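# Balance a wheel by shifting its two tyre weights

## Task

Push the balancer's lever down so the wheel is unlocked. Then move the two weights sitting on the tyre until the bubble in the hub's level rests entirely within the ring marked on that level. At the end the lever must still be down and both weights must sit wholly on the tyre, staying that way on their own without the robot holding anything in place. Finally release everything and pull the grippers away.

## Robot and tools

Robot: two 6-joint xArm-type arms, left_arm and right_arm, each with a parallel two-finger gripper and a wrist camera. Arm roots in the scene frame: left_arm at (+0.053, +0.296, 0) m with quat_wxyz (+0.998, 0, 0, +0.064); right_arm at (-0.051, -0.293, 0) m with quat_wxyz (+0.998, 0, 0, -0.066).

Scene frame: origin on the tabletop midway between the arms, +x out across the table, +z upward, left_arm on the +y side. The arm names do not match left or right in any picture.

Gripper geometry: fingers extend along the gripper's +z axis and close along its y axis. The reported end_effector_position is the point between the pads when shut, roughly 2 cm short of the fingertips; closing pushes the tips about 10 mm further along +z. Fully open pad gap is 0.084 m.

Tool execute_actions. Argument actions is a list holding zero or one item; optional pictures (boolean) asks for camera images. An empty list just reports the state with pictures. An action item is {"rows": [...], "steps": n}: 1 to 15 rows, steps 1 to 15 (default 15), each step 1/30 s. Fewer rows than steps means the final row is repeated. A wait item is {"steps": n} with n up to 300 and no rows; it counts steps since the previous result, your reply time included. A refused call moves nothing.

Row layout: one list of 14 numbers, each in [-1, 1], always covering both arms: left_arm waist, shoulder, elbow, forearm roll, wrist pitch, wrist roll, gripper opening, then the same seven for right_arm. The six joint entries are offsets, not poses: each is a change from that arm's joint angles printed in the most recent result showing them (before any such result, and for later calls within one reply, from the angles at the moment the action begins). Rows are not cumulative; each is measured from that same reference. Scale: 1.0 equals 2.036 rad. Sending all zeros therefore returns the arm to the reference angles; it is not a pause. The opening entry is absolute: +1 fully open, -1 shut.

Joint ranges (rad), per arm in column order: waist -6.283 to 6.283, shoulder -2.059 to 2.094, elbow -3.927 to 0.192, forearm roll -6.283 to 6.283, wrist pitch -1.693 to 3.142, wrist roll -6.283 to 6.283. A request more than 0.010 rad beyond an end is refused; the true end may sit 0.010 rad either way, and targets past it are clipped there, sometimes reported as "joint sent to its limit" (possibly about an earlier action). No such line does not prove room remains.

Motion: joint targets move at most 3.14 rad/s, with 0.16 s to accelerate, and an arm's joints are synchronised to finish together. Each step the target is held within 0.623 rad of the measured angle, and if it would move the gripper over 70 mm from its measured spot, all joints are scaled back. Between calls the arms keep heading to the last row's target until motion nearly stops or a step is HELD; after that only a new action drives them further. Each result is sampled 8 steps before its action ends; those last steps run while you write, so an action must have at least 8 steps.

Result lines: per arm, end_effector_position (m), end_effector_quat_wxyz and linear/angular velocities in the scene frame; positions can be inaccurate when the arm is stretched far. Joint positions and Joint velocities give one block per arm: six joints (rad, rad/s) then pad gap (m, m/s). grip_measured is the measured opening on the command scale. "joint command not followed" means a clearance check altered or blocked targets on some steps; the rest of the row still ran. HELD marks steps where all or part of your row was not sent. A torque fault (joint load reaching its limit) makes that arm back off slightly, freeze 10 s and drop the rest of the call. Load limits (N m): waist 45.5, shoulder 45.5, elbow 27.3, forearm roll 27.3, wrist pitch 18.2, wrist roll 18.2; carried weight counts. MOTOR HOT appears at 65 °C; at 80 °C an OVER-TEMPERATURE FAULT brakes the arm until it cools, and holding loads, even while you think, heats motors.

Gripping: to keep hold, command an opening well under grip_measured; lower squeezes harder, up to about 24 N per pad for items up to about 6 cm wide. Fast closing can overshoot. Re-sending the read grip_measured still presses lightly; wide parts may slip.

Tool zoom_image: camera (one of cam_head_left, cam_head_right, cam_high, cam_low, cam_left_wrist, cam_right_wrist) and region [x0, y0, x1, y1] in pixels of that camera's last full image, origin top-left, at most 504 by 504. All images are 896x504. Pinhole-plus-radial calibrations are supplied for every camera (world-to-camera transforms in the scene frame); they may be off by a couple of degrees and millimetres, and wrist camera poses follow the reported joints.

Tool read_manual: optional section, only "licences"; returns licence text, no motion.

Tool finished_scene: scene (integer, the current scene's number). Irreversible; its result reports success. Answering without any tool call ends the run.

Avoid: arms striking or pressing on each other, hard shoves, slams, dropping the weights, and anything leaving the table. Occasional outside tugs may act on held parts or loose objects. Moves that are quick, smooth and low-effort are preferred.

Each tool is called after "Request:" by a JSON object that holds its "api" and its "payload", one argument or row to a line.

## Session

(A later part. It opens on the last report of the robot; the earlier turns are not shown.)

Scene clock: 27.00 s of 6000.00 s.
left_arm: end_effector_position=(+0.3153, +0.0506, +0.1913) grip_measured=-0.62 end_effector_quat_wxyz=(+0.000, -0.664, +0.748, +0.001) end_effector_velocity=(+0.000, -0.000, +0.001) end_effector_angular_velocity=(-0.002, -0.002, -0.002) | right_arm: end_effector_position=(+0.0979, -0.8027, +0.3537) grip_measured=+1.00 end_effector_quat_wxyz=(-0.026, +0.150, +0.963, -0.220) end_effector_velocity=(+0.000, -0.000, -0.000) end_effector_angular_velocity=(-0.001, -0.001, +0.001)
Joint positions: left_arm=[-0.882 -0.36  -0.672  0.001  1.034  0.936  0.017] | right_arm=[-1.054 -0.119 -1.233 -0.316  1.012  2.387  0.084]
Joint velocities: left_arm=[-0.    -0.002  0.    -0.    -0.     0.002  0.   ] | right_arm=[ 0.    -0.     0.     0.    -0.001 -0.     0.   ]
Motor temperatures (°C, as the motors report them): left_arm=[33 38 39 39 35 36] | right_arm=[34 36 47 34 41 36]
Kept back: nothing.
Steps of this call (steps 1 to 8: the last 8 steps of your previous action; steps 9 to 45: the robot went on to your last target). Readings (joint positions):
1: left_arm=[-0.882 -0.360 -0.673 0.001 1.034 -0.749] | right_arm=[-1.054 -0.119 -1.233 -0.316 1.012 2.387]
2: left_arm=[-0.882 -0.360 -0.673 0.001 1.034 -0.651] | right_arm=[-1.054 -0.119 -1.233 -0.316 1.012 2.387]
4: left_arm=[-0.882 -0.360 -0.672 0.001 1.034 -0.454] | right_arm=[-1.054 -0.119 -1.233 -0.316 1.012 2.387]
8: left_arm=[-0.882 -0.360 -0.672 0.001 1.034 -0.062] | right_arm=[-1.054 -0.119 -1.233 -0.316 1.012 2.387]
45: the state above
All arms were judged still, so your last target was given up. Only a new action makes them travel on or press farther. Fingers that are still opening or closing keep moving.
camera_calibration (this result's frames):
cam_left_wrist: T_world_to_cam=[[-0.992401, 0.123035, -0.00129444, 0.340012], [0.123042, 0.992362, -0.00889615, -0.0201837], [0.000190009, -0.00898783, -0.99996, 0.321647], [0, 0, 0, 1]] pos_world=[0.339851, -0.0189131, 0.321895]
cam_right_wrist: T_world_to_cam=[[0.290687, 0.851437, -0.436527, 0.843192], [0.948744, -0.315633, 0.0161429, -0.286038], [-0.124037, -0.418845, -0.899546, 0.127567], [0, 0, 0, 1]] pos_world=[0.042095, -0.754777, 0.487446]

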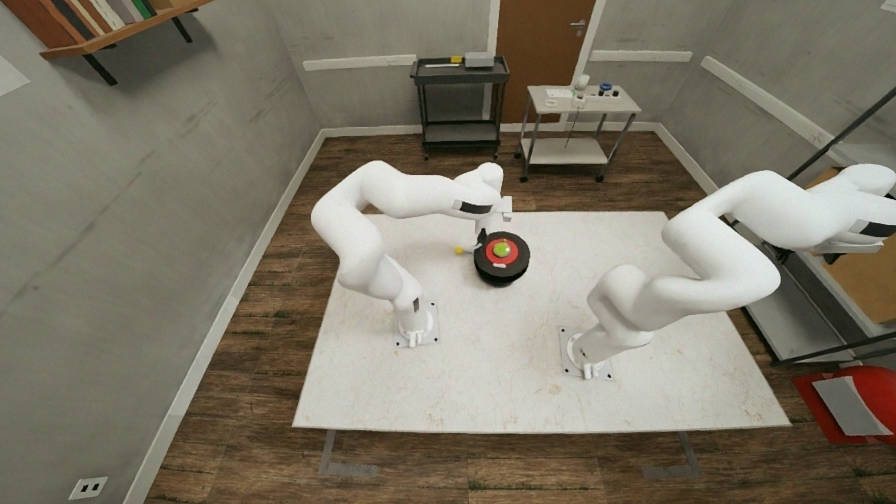

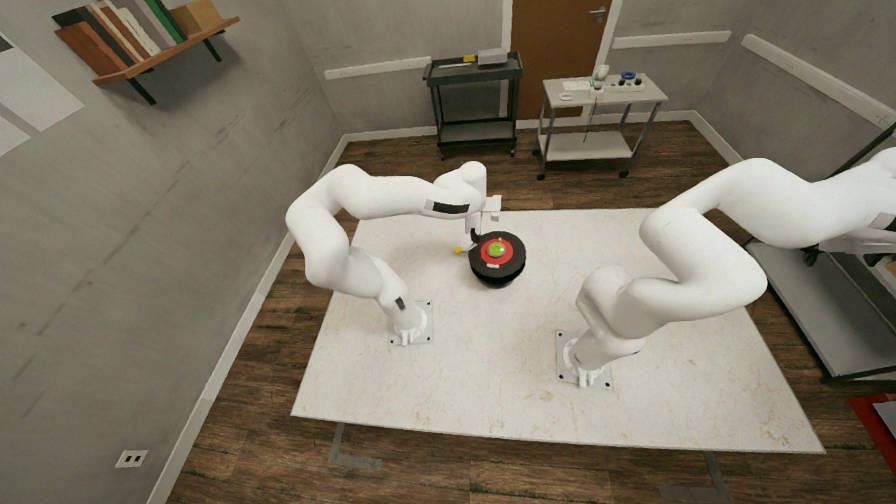

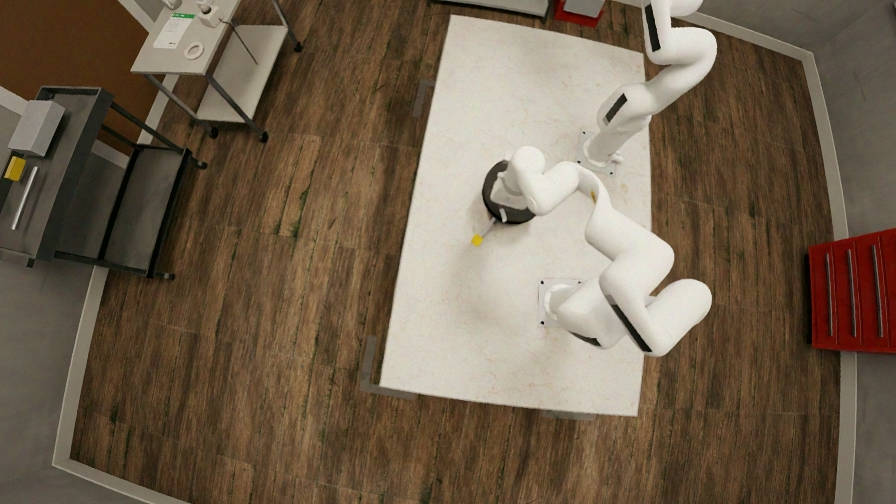

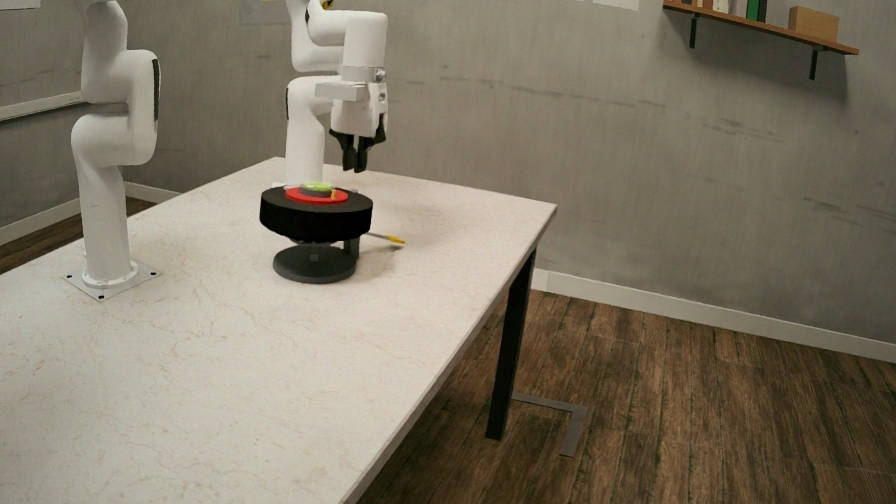

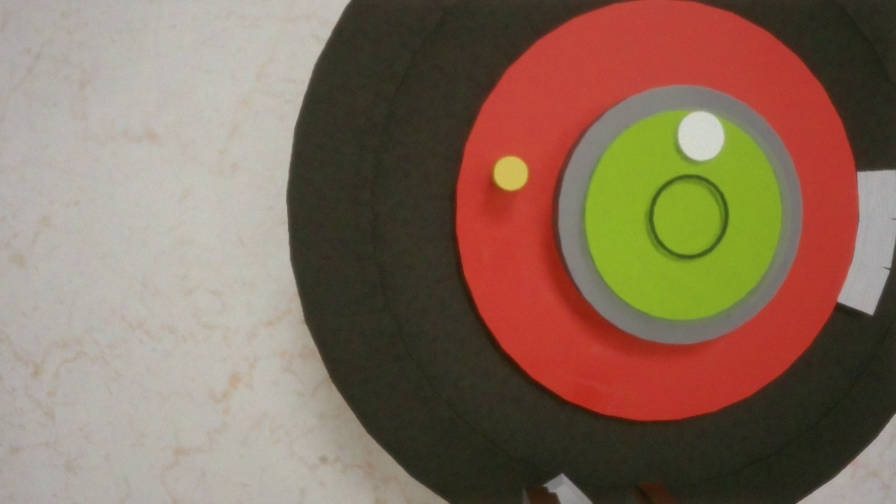

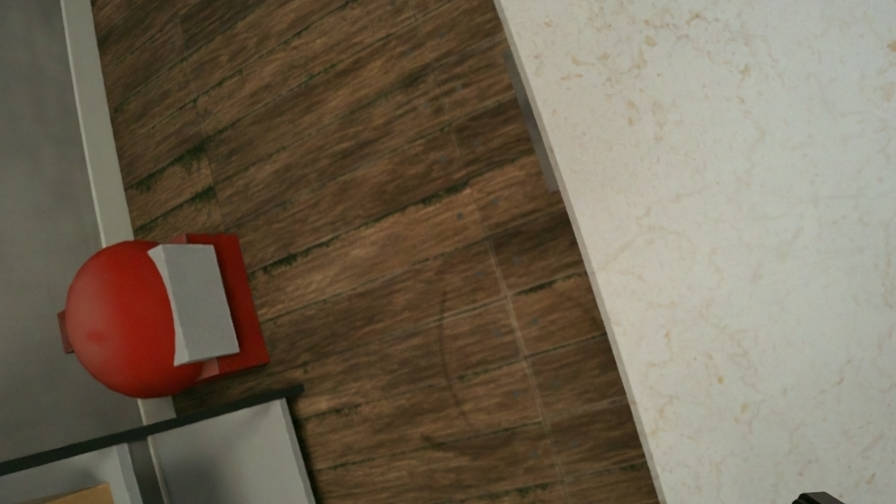

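Missed and pushed outward. Look again.

Request:
{"api": "execute_actions", "payload": {
  "actions": [
    {"rows":[[0.05,-0.05,-0.06,0,0.11,0.17,0,0,0,0,0,0,0,1]],"steps":15}
  ]
}}

Request:
{"api": "execute_actions", "payload": {
  "actions": [
    {"steps":20}
  ],
  "pictures": true
}}

Scene clock: 27.43 s of 6000.00 s.
left_arm: end_effector_position=(+0.3257, +0.0716, +0.2346) grip_measured=-0.01 end_effector_quat_wxyz=(+0.000, -0.605, +0.796, +0.001) end_effector_velocity=(+0.097, +0.147, +0.399) end_effector_angular_velocity=(-0.143, -0.170, -1.058) | right_arm: end_effector_position=(+0.0979, -0.8027, +0.3537) grip_measured=+1.00 end_effector_quat_wxyz=(-0.026, +0.150, +0.963, -0.220) end_effector_velocity=(+0.000, -0.000, +0.001) end_effector_angular_velocity=(-0.002, -0.004, -0.001)
Joint positions: left_arm=[-0.819 -0.422 -0.748  0.001  1.173  1.151  0.043] | right_arm=[-1.054 -0.119 -1.233 -0.316  1.012  2.387  0.084]
Joint velocities: left_arm=[ 0.495 -0.533 -0.677  0.002  0.986  1.553  0.002] | right_arm=[-0.001 -0.001 -0.001  0.002 -0.002  0.    -0.   ]
Motor temperatures (°C, as the motors report them): left_arm=[33 38 39 39 35 36] | right_arm=[34 36 47 34 41 36]
Steps of this call (steps 1 to 6: nothing new was sent; steps 7 to 13: the first 7 steps of this action). Readings (joint positions):
7: left_arm=[-0.882 -0.360 -0.672 0.001 1.034 0.936] | right_arm=[-1.054 -0.119 -1.233 -0.316 1.012 2.387]
8: left_arm=[-0.881 -0.361 -0.673 0.001 1.037 0.941] | right_arm=[-1.054 -0.119 -1.233 -0.316 1.012 2.387]
10: left_arm=[-0.868 -0.372 -0.687 0.001 1.069 0.989] | right_arm=[-1.054 -0.119 -1.233 -0.316 1.012 2.387]
13: the state above

Scene clock: 28.10 s of 6000.00 s.
left_arm: end_effector_position=(+0.3288, +0.0863, +0.2615) grip_measured=-0.01 end_effector_quat_wxyz=(+0.000, -0.568, +0.823, +0.001) end_effector_velocity=(+0.001, +0.000, +0.000) end_effector_angular_velocity=(+0.000, +0.000, +0.001) | right_arm: end_effector_position=(+0.0979, -0.8027, +0.3537) grip_measured=+1.00 end_effector_quat_wxyz=(-0.026, +0.150, +0.963, -0.220) end_effector_velocity=(+0.000, -0.000, +0.001) end_effector_angular_velocity=(-0.001, -0.001, -0.001)
Joint positions: left_arm=[-0.78  -0.461 -0.794  0.001  1.258  1.282  0.044] | right_arm=[-1.054 -0.119 -1.233 -0.316  1.012  2.387  0.084]
Joint velocities: left_arm=[ 0.002  0.001 -0.001  0.     0.     0.001 -0.   ] | right_arm=[-0.     0.    -0.002  0.001  0.     0.     0.   ]
Motor temperatures (°C, as the motors report them): left_arm=[33 38 39 39 35 36] | right_arm=[34 36 47 34 41 36]
Kept back: nothing.
Steps of this call (steps 1 to 8: the last 8 steps of your previous action; steps 9 to 20: the robot went on to your last target). Readings (joint positions):
1: left_arm=[-0.804 -0.439 -0.769 0.001 1.202 1.197] | right_arm=[-1.054 -0.119 -1.233 -0.316 1.012 2.387]
2: left_arm=[-0.793 -0.450 -0.783 0.001 1.224 1.231] | right_arm=[-1.054 -0.119 -1.233 -0.316 1.012 2.387]
4: left_arm=[-0.784 -0.460 -0.794 0.001 1.245 1.264] | right_arm=[-1.054 -0.119 -1.233 -0.316 1.012 2.387]
8: left_arm=[-0.781 -0.460 -0.792 0.001 1.256 1.279] | right_arm=[-1.054 -0.119 -1.233 -0.316 1.012 2.387]
20: the state above
camera_calibration (this result's frames):
cam_left_wrist: T_world_to_cam=[[-0.933234, 0.359268, -0.000510405, 0.308978], [0.359257, 0.933194, -0.00916643, -0.129095], [-0.0028169, -0.0087378, -0.999958, 0.393077], [0, 0, 0, 1]] pos_world=[0.335835, 0.0128992, 0.392034]
cam_right_wrist: T_world_to_cam=[[0.290687, 0.851437, -0.436527, 0.843192], [0.948744, -0.315632, 0.0161428, -0.286038], [-0.124037, -0.418845, -0.899546, 0.127567], [0, 0, 0, 1]] pos_world=[0.042095, -0.754777, 0.487446]

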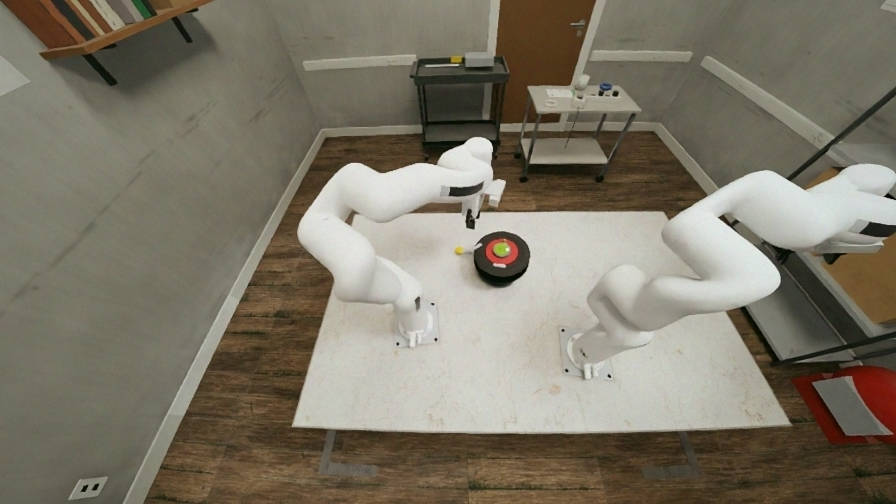

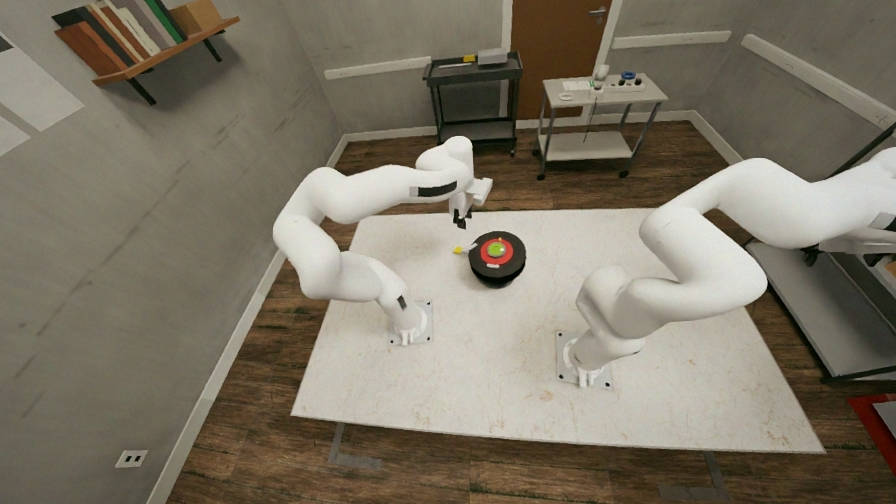

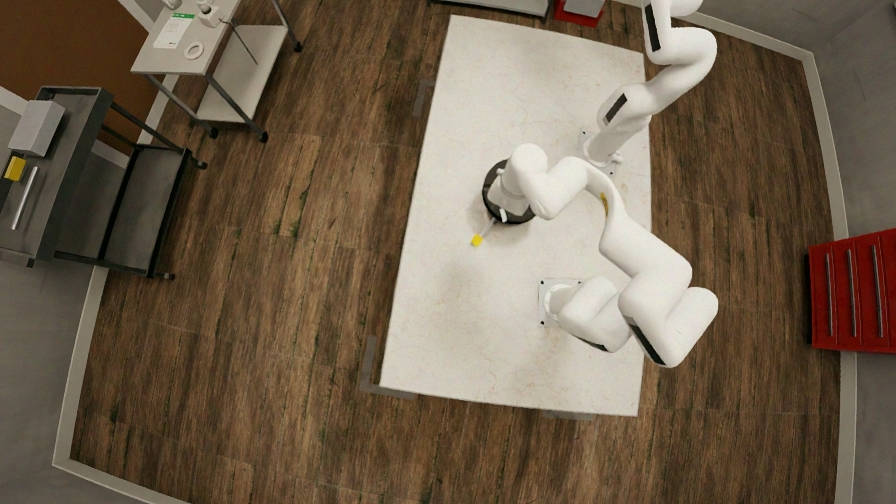

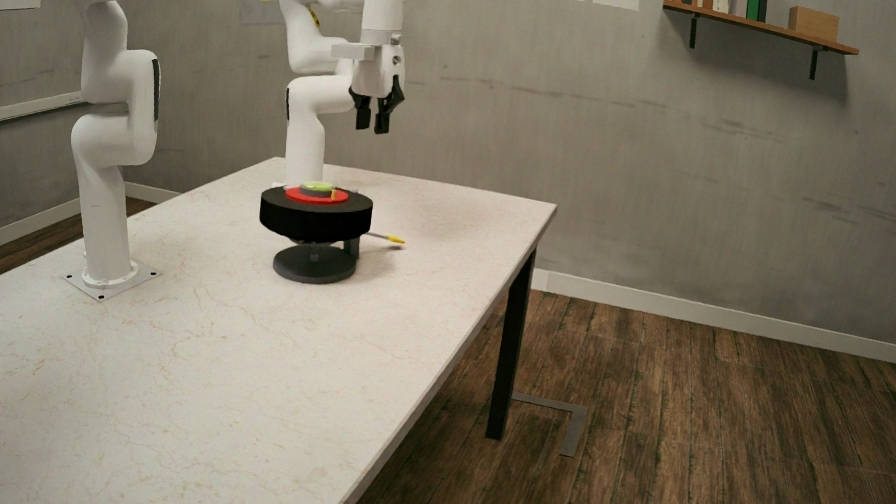

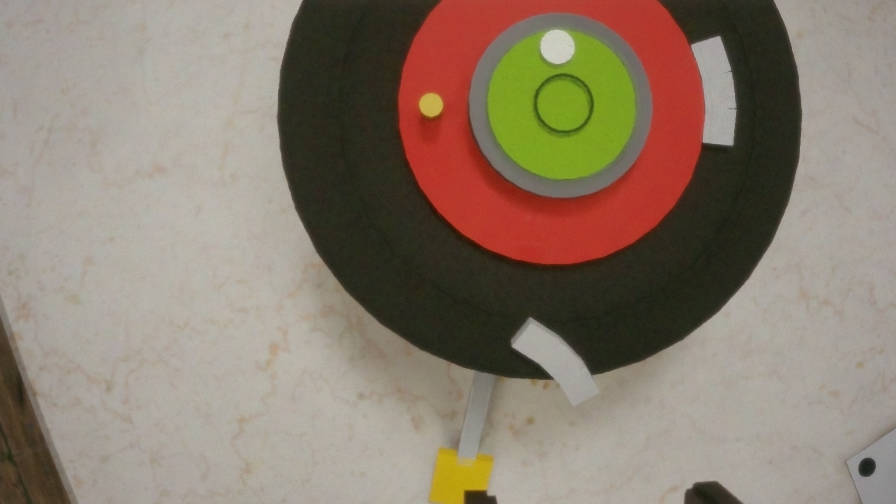

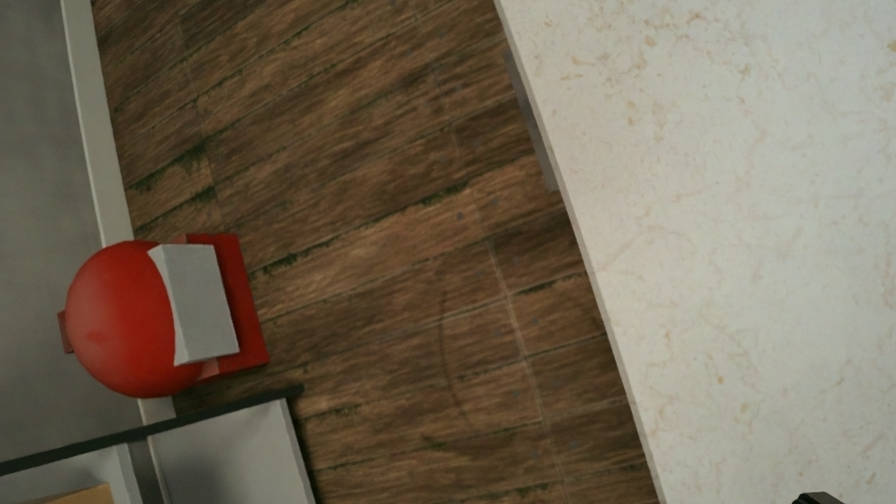

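Request:
{"api": "execute_actions", "payload": {
  "actions": [
    {"rows":[[0,0,0,0,0,-0.3,0.3,0,0,0,0,0,0,1]],"steps":15}
  ]
}}

Request:
{"api": "execute_actions", "payload": {
  "actions": [
    {"rows":[[-0.0354,-0.0162,0.13,0,-0.1596,-0.8935,0.3,0,0,0,0,0,0,1]],"steps":15}
  ]
}}

Request:
{"api": "execute_actions", "payload": {
  "actions": [
    {"steps":35}
  ],
  "pictures": true
}}

Scene clock: 29.57 s of 6000.00 s.
left_arm: end_effector_position=(+0.3288, +0.0863, +0.2615) grip_measured=+0.29 end_effector_quat_wxyz=(+0.000, -0.669, +0.744, +0.001) end_effector_velocity=(-0.000, -0.000, -0.000) end_effector_angular_velocity=(+0.003, -0.004, +2.596) | right_arm: end_effector_position=(+0.0979, -0.8027, +0.3537) grip_measured=+1.00 end_effector_quat_wxyz=(-0.026, +0.150, +0.963, -0.220) end_effector_velocity=(+0.000, -0.000, +0.000) end_effector_angular_velocity=(-0.001, -0.000, +0.001)
Joint positions: left_arm=[-0.78  -0.462 -0.794  0.001  1.258  1.024  0.056] | right_arm=[-1.054 -0.119 -1.233 -0.316  1.012  2.387  0.084]
Joint velocities: left_arm=[-0.    -0.     0.001 -0.    -0.    -2.596  0.001] | right_arm=[ 0.     0.     0.    -0.    -0.001  0.     0.   ]
Motor temperatures (°C, as the motors report them): left_arm=[33 38 40 39 35 36] | right_arm=[34 36 47 34 41 36]
Steps of this call (steps 1 to 15: the robot went on to your last target; steps 16 to 37: nothing new was sent; steps 38 to 44: the first 7 steps of this action). Readings (joint positions):
38: left_arm=[-0.780 -0.462 -0.794 0.001 1.258 1.282] | right_arm=[-1.054 -0.119 -1.233 -0.316 1.012 2.387]
39: left_arm=[-0.780 -0.462 -0.794 0.001 1.258 1.277] | right_arm=[-1.054 -0.119 -1.233 -0.316 1.012 2.387]
41: left_arm=[-0.780 -0.462 -0.794 0.001 1.258 1.229] | right_arm=[-1.054 -0.119 -1.233 -0.316 1.012 2.387]
44: the state above

Scene clock: 30.07 s of 6000.00 s.
left_arm: end_effector_position=(+0.3241, +0.0772, +0.2320) grip_measured=+0.29 end_effector_quat_wxyz=(+0.002, +0.854, -0.521, +0.019) end_effector_velocity=(-0.086, -0.058, -0.320) end_effector_angular_velocity=(-0.240, -0.130, +2.375) | right_arm: end_effector_position=(+0.0979, -0.8027, +0.3537) grip_measured=+1.00 end_effector_quat_wxyz=(-0.026, +0.150, +0.963, -0.220) end_effector_velocity=(-0.000, -0.000, -0.000) end_effector_angular_velocity=(-0.000, +0.002, +0.000)
Joint positions: left_arm=[-0.809 -0.475 -0.689  0.001  1.126  0.414  0.056] | right_arm=[-1.054 -0.119 -1.233 -0.316  1.012  2.387  0.084]
Joint velocities: left_arm=[-0.283 -0.109  1.074 -0.001 -1.214 -2.661 -0.   ] | right_arm=[-0.     0.001 -0.001 -0.001 -0.    -0.     0.   ]
Motor temperatures (°C, as the motors report them): left_arm=[33 38 40 39 35 36] | right_arm=[34 36 47 34 41 36]
Steps of this call (steps 1 to 8: the last 8 steps of your previous action; steps 9 to 15: the first 7 steps of this action, its rows measured from where the robot was after step 8). Readings (joint positions):
8: left_arm=[-0.780 -0.461 -0.794 0.001 1.258 0.681] | right_arm=[-1.054 -0.119 -1.233 -0.316 1.012 2.387]
9: left_arm=[-0.780 -0.461 -0.794 0.001 1.258 0.678] | right_arm=[-1.054 -0.119 -1.233 -0.316 1.012 2.387]
10: left_arm=[-0.781 -0.462 -0.793 0.001 1.255 0.671] | right_arm=[-1.054 -0.119 -1.233 -0.316 1.012 2.387]
12: left_arm=[-0.786 -0.465 -0.775 0.001 1.229 0.620] | right_arm=[-1.054 -0.119 -1.233 -0.316 1.012 2.387]
15: the state above

Scene clock: 31.23 s of 6000.00 s.
left_arm: end_effector_position=(+0.3108, +0.0689, +0.1874) grip_measured=+0.29 end_effector_quat_wxyz=(+0.036, +0.978, +0.205, +0.028) end_effector_velocity=(-0.001, +0.000, -0.001) end_effector_angular_velocity=(+0.002, +0.002, -0.000) | right_arm: end_effector_position=(+0.0979, -0.8027, +0.3537) grip_measured=+1.00 end_effector_quat_wxyz=(-0.026, +0.150, +0.963, -0.220) end_effector_velocity=(-0.000, -0.000, +0.001) end_effector_angular_velocity=(-0.003, -0.000, -0.000)
Joint positions: left_arm=[-0.852 -0.494 -0.53   0.001  0.933 -1.137  0.056] | right_arm=[-1.054 -0.119 -1.233 -0.316  1.012  2.387  0.084]
Joint velocities: left_arm=[-0.001  0.002  0.    -0.     0.001 -0.001 -0.   ] | right_arm=[-0.    -0.001  0.    -0.001 -0.001  0.    -0.   ]
Motor temperatures (°C, as the motors report them): left_arm=[33 38 40 39 35 36] | right_arm=[34 36 47 34 41 36]
Kept back: nothing.
Steps of this call (steps 1 to 8: the last 8 steps of your previous action; steps 9 to 35: the robot went on to your last target). Readings (joint positions):
1: left_arm=[-0.819 -0.479 -0.654 0.001 1.086 0.321] | right_arm=[-1.054 -0.119 -1.233 -0.316 1.012 2.387]
2: left_arm=[-0.827 -0.482 -0.621 0.001 1.050 0.224] | right_arm=[-1.054 -0.119 -1.233 -0.316 1.012 2.387]
4: left_arm=[-0.840 -0.487 -0.574 0.001 0.995 0.026] | right_arm=[-1.054 -0.119 -1.233 -0.316 1.012 2.387]
8: left_arm=[-0.850 -0.493 -0.540 0.001 0.946 -0.365] | right_arm=[-1.054 -0.119 -1.233 -0.316 1.012 2.387]
35: the state above
camera_calibration (this result's frames):
cam_left_wrist: T_world_to_cam=[[0.394834, -0.915275, 0.079865, -0.0415815], [-0.915481, -0.399268, -0.0497983, 0.388478], [0.0774666, -0.0534528, -0.995561, 0.29615], [0, 0, 0, 1]] pos_world=[0.34912, 0.132879, 0.317501]
cam_right_wrist: T_world_to_cam=[[0.290687, 0.851437, -0.436527, 0.843192], [0.948744, -0.315632, 0.0161429, -0.286038], [-0.124037, -0.418845, -0.899546, 0.127567], [0, 0, 0, 1]] pos_world=[0.0420951, -0.754777, 0.487446]

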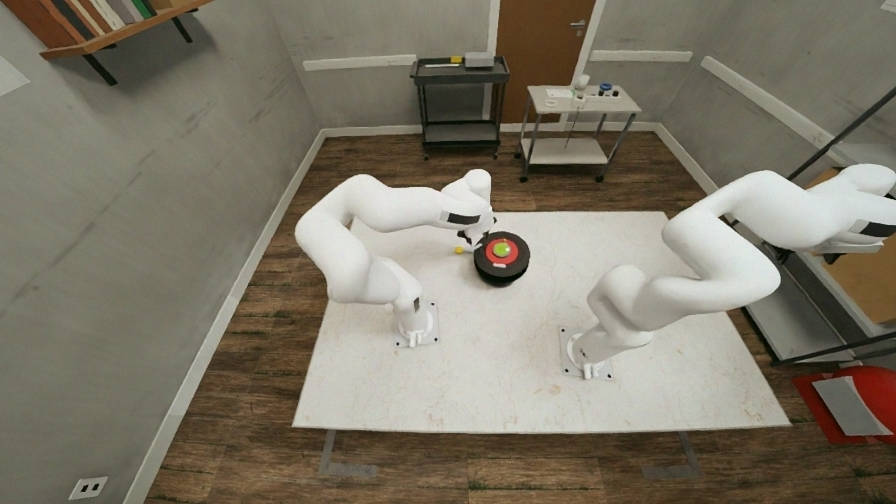

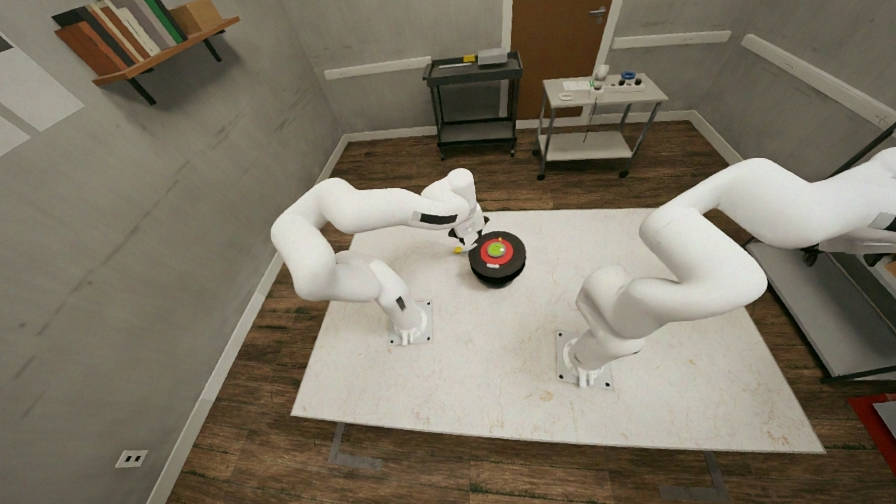

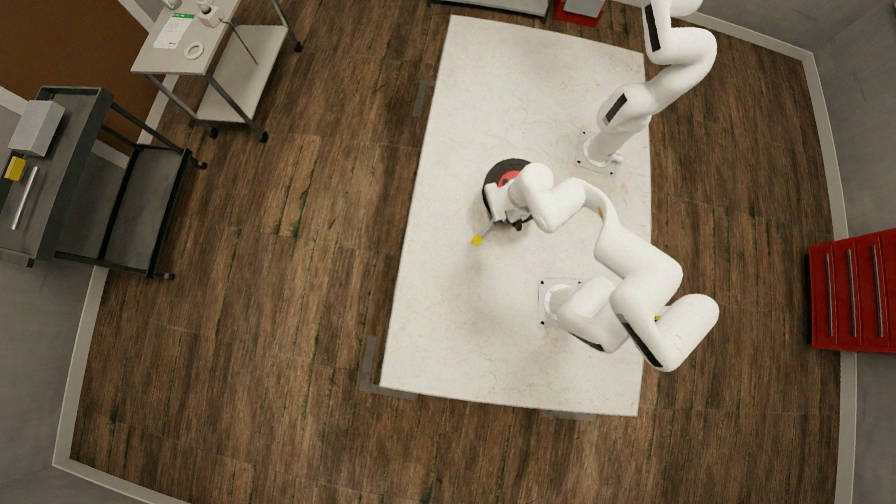

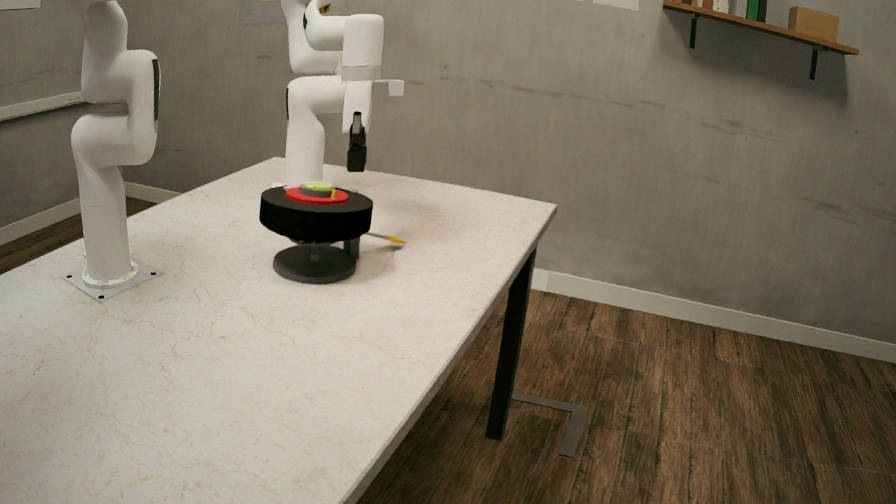

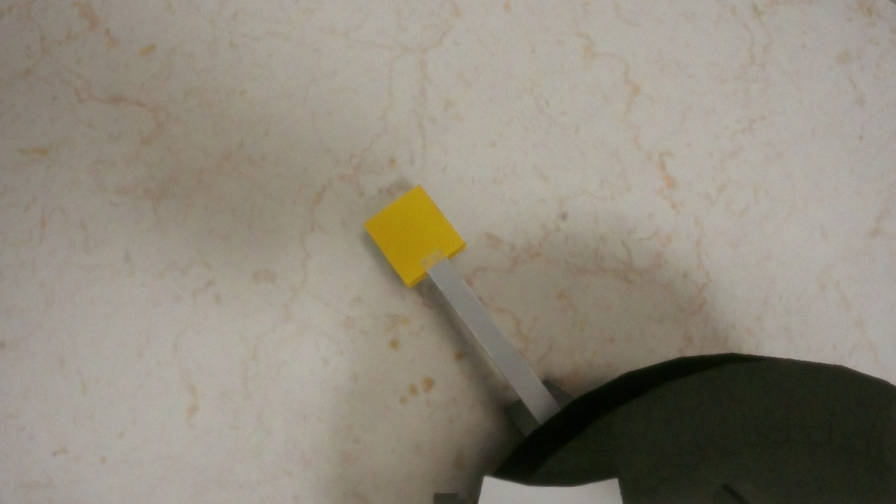

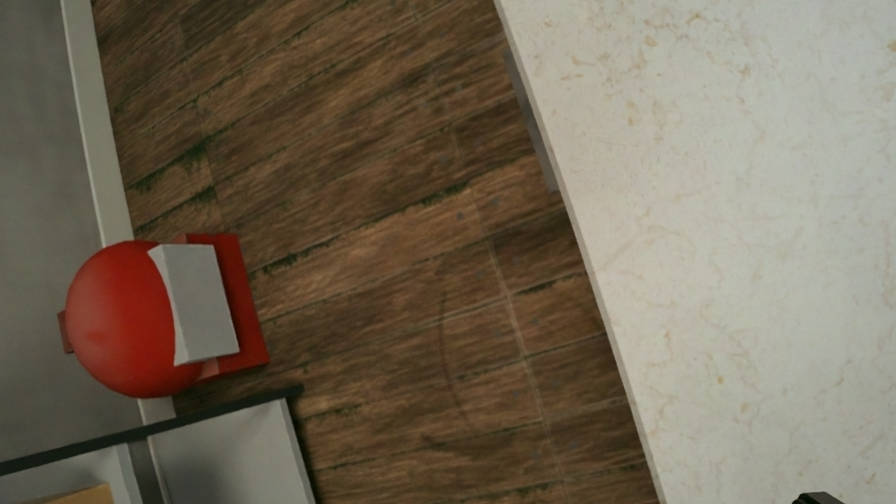

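Request:
{"api": "execute_actions", "payload": {
  "actions": [
    {"rows":[[0,0.004,0.0045,0,-0.0085,0,0.4,0,0,0,0,0,0,1],[0,0.008,0.009,0,-0.017,0,0.4,0,0,0,0,0,0,1],[0,0.012,0.013,0,-0.025,0,0.4,0,0,0,0,0,0,1],[0,0.016,0.0173,0,-0.0333,0,0.4,0,0,0,0,0,0,1],[0,0.02,0.0215,0,-0.0415,0,0.4,0,0,0,0,0,0,1],[0,0.023,0.0247,0,-0.0477,0,0.4,0,0,0,0,0,0,1],[0,0.0255,0.0274,0,-0.0529,0,0.4,0,0,0,0,0,0,1],[0,0.0275,0.0295,0,-0.057,0,0.4,0,0,0,0,0,0,1],[0,0.029,0.0311,0,-0.06,0,0.4,0,0,0,0,0,0,1],[0,0.0305,0.0327,0,-0.063,0,0.4,0,0,0,0,0,0,1],[0,0.0317,0.034,0,-0.0655,0,0.4,0,0,0,0,0,0,1],[0,0.0327,0.035,0,-0.0675,0,0.4,0,0,0,0,0,0,1],[0,0.0337,0.036,0,-0.0695,0,0.4,0,0,0,0,0,0,1],[0,0.0345,0.037,0,-0.071,0,0.4,0,0,0,0,0,0,1]],"steps":15}
  ]
}}

Request:
{"api": "execute_actions", "payload": {
  "actions": [
    {"steps":22}
  ],
  "pictures": true
}}

Request:
{"api": "zoom_image", "payload": {
  "camera": "cam_head_right",
  "region": [440,200,540,280]
}}

Scene clock: 32.43 s of 6000.00 s.
left_arm: end_effector_position=(+0.3112, +0.0684, +0.1697) grip_measured=+0.39 end_effector_quat_wxyz=(+0.036, +0.978, +0.205, +0.027) end_effector_velocity=(-0.008, +0.007, -0.140) end_effector_angular_velocity=(+0.029, +0.033, -0.002) | right_arm: end_effector_position=(+0.0979, -0.8027, +0.3537) grip_measured=+1.00 end_effector_quat_wxyz=(-0.026, +0.150, +0.963, -0.220) end_effector_velocity=(-0.000, +0.000, +0.001) end_effector_angular_velocity=(-0.001, -0.000, -0.001)
Joint positions: left_arm=[-0.852 -0.465 -0.498  0.001  0.872 -1.137  0.061] | right_arm=[-1.054 -0.119 -1.233 -0.316  1.012  2.387  0.084]
Joint velocities: left_arm=[-0.001  0.226  0.248  0.    -0.429  0.     0.   ] | right_arm=[-0.    -0.001 -0.001 -0.     0.002  0.     0.   ]
Motor temperatures (°C, as the motors report them): left_arm=[33 37 40 39 35 36] | right_arm=[34 36 48 34 41 36]
Steps of this call (steps 1 to 15: the robot went on to your last target; steps 16 to 29: nothing new was sent; steps 30 to 36: the first 7 steps of this action). Readings (joint positions):
30: left_arm=[-0.852 -0.494 -0.530 0.001 0.933 -1.137] | right_arm=[-1.054 -0.119 -1.233 -0.316 1.012 2.387]
31: left_arm=[-0.852 -0.493 -0.529 0.001 0.930 -1.137] | right_arm=[-1.054 -0.119 -1.233 -0.316 1.012 2.387]
33: left_arm=[-0.852 -0.486 -0.521 0.001 0.912 -1.137] | right_arm=[-1.054 -0.119 -1.233 -0.316 1.012 2.387]
36: the state above

Scene clock: 33.17 s of 6000.00 s.
left_arm: end_effector_position=(+0.3105, +0.0691, +0.1458) grip_measured=+0.39 end_effector_quat_wxyz=(+0.036, +0.978, +0.205, +0.027) end_effector_velocity=(+0.000, +0.001, -0.001) end_effector_angular_velocity=(+0.001, +0.001, +0.003) | right_arm: end_effector_position=(+0.0979, -0.8027, +0.3537) grip_measured=+1.00 end_effector_quat_wxyz=(-0.026, +0.150, +0.963, -0.220) end_effector_velocity=(+0.000, -0.000, +0.000) end_effector_angular_velocity=(+0.000, -0.001, -0.001)
Joint positions: left_arm=[-0.852 -0.424 -0.454  0.001  0.788 -1.137  0.061] | right_arm=[-1.054 -0.119 -1.233 -0.316  1.012  2.387  0.084]
Joint velocities: left_arm=[ 0.003  0.001  0.001 -0.    -0.001  0.001 -0.   ] | right_arm=[-0.     0.001 -0.001  0.001 -0.     0.     0.   ]
Motor temperatures (°C, as the motors report them): left_arm=[33 37 40 39 35 36] | right_arm=[34 36 48 34 41 36]
Kept back: nothing.
Steps of this call (steps 1 to 8: the last 8 steps of your previous action; steps 9 to 22: the robot went on to your last target). Readings (joint positions):
1: left_arm=[-0.852 -0.458 -0.490 0.001 0.858 -1.137] | right_arm=[-1.054 -0.119 -1.233 -0.316 1.012 2.387]
2: left_arm=[-0.852 -0.451 -0.483 0.001 0.845 -1.137] | right_arm=[-1.054 -0.119 -1.233 -0.316 1.012 2.387]
4: left_arm=[-0.852 -0.441 -0.472 0.001 0.824 -1.137] | right_arm=[-1.054 -0.119 -1.233 -0.316 1.012 2.387]
8: left_arm=[-0.852 -0.429 -0.460 0.001 0.799 -1.137] | right_arm=[-1.054 -0.119 -1.233 -0.316 1.012 2.387]
22: the state above
camera_calibration (this result's frames):
cam_left_wrist: T_world_to_cam=[[0.394788, -0.915354, 0.0791781, -0.0378228], [-0.915556, -0.399147, -0.0493913, 0.386182], [0.0768142, -0.0529929, -0.995636, 0.254934], [0, 0, 0, 1]] pos_world=[0.34892, 0.133032, 0.27589]
cam_right_wrist: T_world_to_cam=[[0.290687, 0.851437, -0.436527, 0.843192], [0.948744, -0.315632, 0.0161428, -0.286038], [-0.124037, -0.418845, -0.899546, 0.127567], [0, 0, 0, 1]] pos_world=[0.042095, -0.754777, 0.487446]

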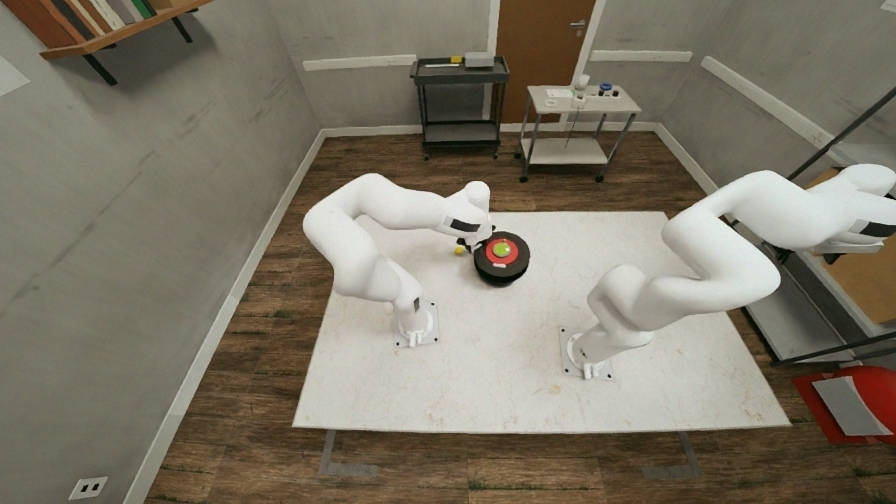

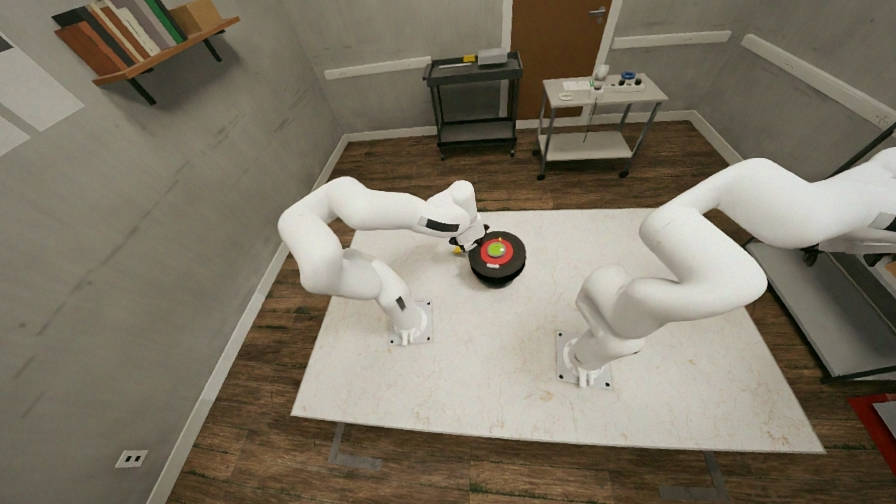

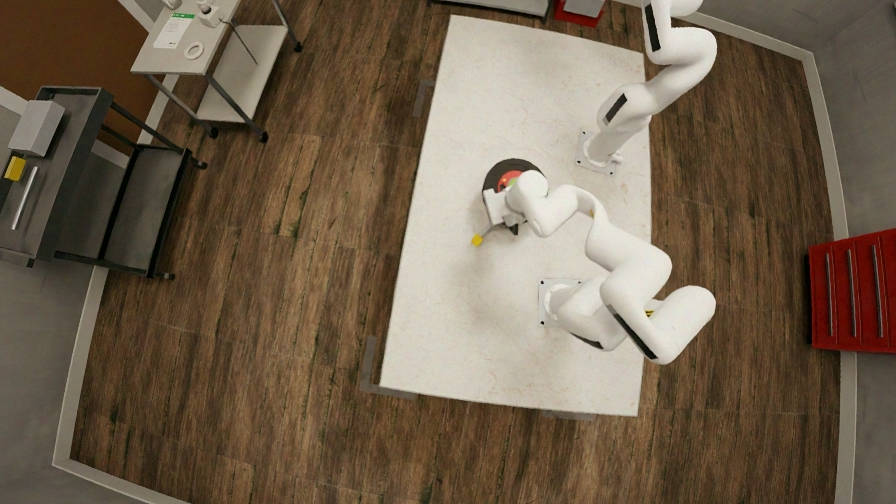

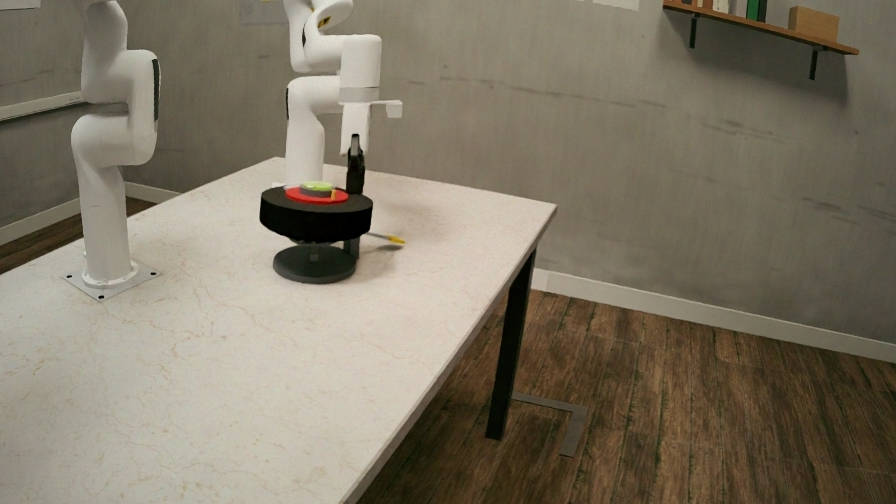

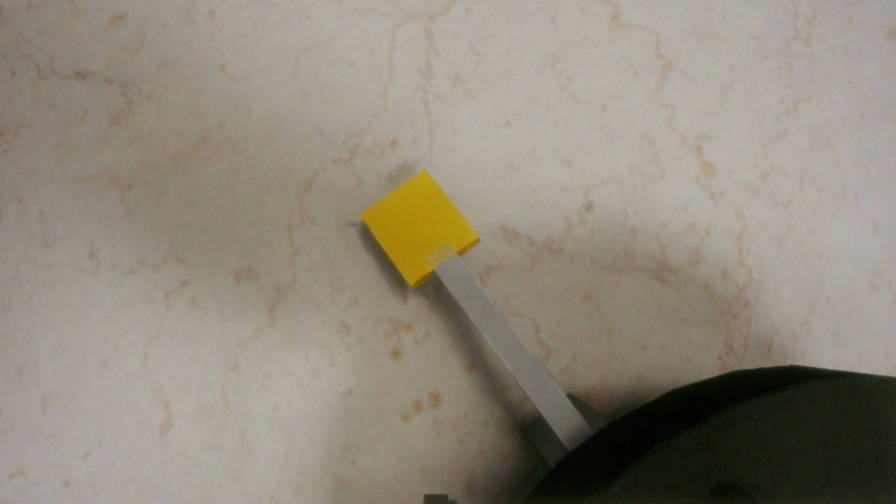

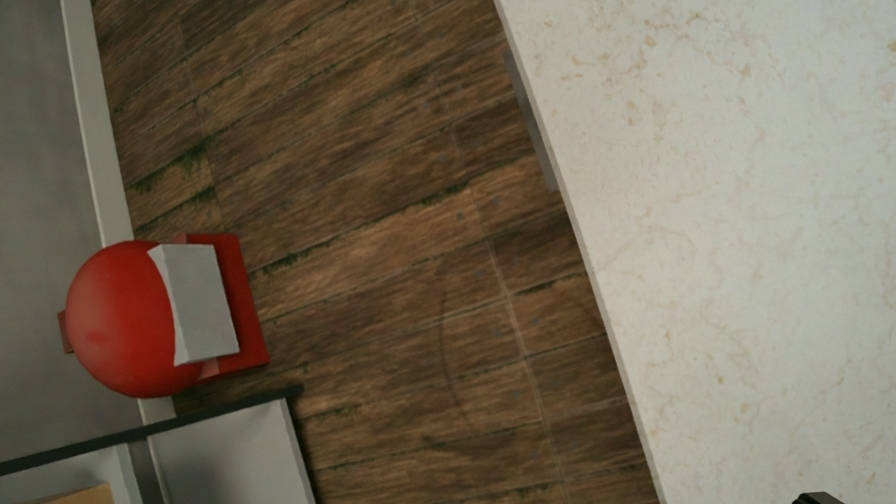

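Region (440, 200, 540, 280) of cam_head_right's 896x504 image, scaled by 5.040, with more detail than that image has; it fills the top 403 rows of this view, and the rest is white.

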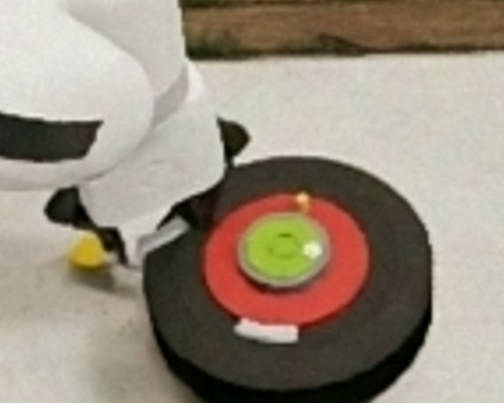

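Request:
{"api": "execute_actions", "payload": {
  "actions": [
    {"rows":[[0,0.0008,0.0009,0,-0.0017,0,0.35,0,0,0,0,0,0,1],[0,0.0008,0.0009,0,-0.0017,0,0.3,0,0,0,0,0,0,1],[0,0.0008,0.0009,0,-0.0017,0,0.25,0,0,0,0,0,0,1],[0,0.0008,0.0009,0,-0.0017,0,0.2,0,0,0,0,0,0,1],[0,0.0008,0.0009,0,-0.0017,0,0.16,0,0,0,0,0,0,1],[0,0.0008,0.0009,0,-0.0017,0,0.12,0,0,0,0,0,0,1],[0,0.0008,0.0009,0,-0.0017,0,0.08,0,0,0,0,0,0,1],[0,0.0008,0.0009,0,-0.0017,0,0.04,0,0,0,0,0,0,1],[0,0.0008,0.0009,0,-0.0017,0,0,0,0,0,0,0,0,1],[0,0.0008,0.0009,0,-0.0017,0,-0.03,0,0,0,0,0,0,1],[0,0.0008,0.0009,0,-0.0017,0,-0.06,0,0,0,0,0,0,1],[0,0.0008,0.0009,0,-0.0017,0,-0.09,0,0,0,0,0,0,1],[0,0.0008,0.0009,0,-0.0017,0,-0.12,0,0,0,0,0,0,1],[0,0.0008,0.0009,0,-0.0017,0,-0.15,0,0,0,0,0,0,1]],"steps":15}
  ]
}}

Request:
{"api": "execute_actions", "payload": {
  "actions": [
    {"steps":18}
  ]
}}

Scene clock: 33.97 s of 6000.00 s.
left_arm: end_effector_position=(+0.3114, +0.0679, +0.1465) grip_measured=+0.12 end_effector_quat_wxyz=(+0.038, +0.978, +0.204, +0.029) end_effector_velocity=(+0.003, -0.005, +0.006) end_effector_angular_velocity=(-0.015, -0.015, -0.003) | right_arm: end_effector_position=(+0.0979, -0.8027, +0.3537) grip_measured=+1.00 end_effector_quat_wxyz=(-0.026, +0.150, +0.963, -0.220) end_effector_velocity=(-0.000, +0.000, -0.001) end_effector_angular_velocity=(+0.002, +0.000, -0.001)
Joint positions: left_arm=[-0.853 -0.424 -0.455  0.001  0.784 -1.137  0.049] | right_arm=[-1.054 -0.119 -1.233 -0.316  1.012  2.387  0.084]
Joint velocities: left_arm=[-0.004 -0.004 -0.008 -0.002 -0.009  0.001 -0.052] | right_arm=[-0.     0.     0.001  0.     0.001 -0.     0.   ]
Motor temperatures (°C, as the motors report them): left_arm=[33 37 40 39 35 36] | right_arm=[34 36 48 34 41 36]
Steps of this call (steps 1 to 15: the robot went on to your last target; steps 16 to 17: nothing new was sent; steps 18 to 24: the first 7 steps of this action). Readings (joint positions):
18: left_arm=[-0.852 -0.424 -0.454 0.001 0.788 -1.137] | right_arm=[-1.054 -0.119 -1.233 -0.316 1.012 2.387]
19: left_arm=[-0.852 -0.424 -0.454 0.001 0.788 -1.137] | right_arm=[-1.054 -0.119 -1.233 -0.316 1.012 2.387]
21: left_arm=[-0.853 -0.424 -0.454 0.001 0.785 -1.137] | right_arm=[-1.054 -0.119 -1.233 -0.316 1.012 2.387]
24: the state above

Scene clock: 34.57 s of 6000.00 s.
left_arm: end_effector_position=(+0.3115, +0.0679, +0.1466) grip_measured=-0.15 end_effector_quat_wxyz=(+0.038, +0.978, +0.204, +0.029) end_effector_velocity=(-0.002, +0.002, -0.002) end_effector_angular_velocity=(+0.006, +0.006, +0.000) | right_arm: end_effector_position=(+0.0979, -0.8027, +0.3537) grip_measured=+1.00 end_effector_quat_wxyz=(-0.026, +0.150, +0.963, -0.220) end_effector_velocity=(-0.000, +0.000, -0.001) end_effector_angular_velocity=(+0.002, +0.002, +0.001)
Joint positions: left_arm=[-0.853 -0.424 -0.456  0.001  0.783 -1.137  0.037] | right_arm=[-1.054 -0.119 -1.233 -0.316  1.012  2.387  0.084]
Joint velocities: left_arm=[ 0.001  0.001  0.004  0.001  0.004 -0.     0.   ] | right_arm=[ 0.     0.001  0.002 -0.001 -0.    -0.    -0.   ]
Motor temperatures (°C, as the motors report them): left_arm=[33 37 40 39 35 36] | right_arm=[34 36 48 34 41 36]
Kept back: nothing.
Steps of this call (steps 1 to 8: the last 8 steps of your previous action; steps 9 to 15: the robot went on to your last target; steps 16 to 18: nothing new was sent). Readings (joint positions):
1: left_arm=[-0.853 -0.424 -0.456 0.000 0.783 -1.137] | right_arm=[-1.054 -0.119 -1.233 -0.316 1.012 2.387]
2: left_arm=[-0.853 -0.424 -0.456 0.000 0.783 -1.137] | right_arm=[-1.054 -0.119 -1.233 -0.316 1.012 2.387]
4: left_arm=[-0.853 -0.424 -0.456 0.000 0.783 -1.137] | right_arm=[-1.054 -0.119 -1.233 -0.316 1.012 2.387]
8: left_arm=[-0.853 -0.424 -0.457 0.000 0.783 -1.137] | right_arm=[-1.054 -0.119 -1.233 -0.316 1.012 2.387]
18: the state above
All arms were judged still, so your last target was given up. Only a new action makes them travel on or press farther. Fingers that are still opening or closing keep moving.


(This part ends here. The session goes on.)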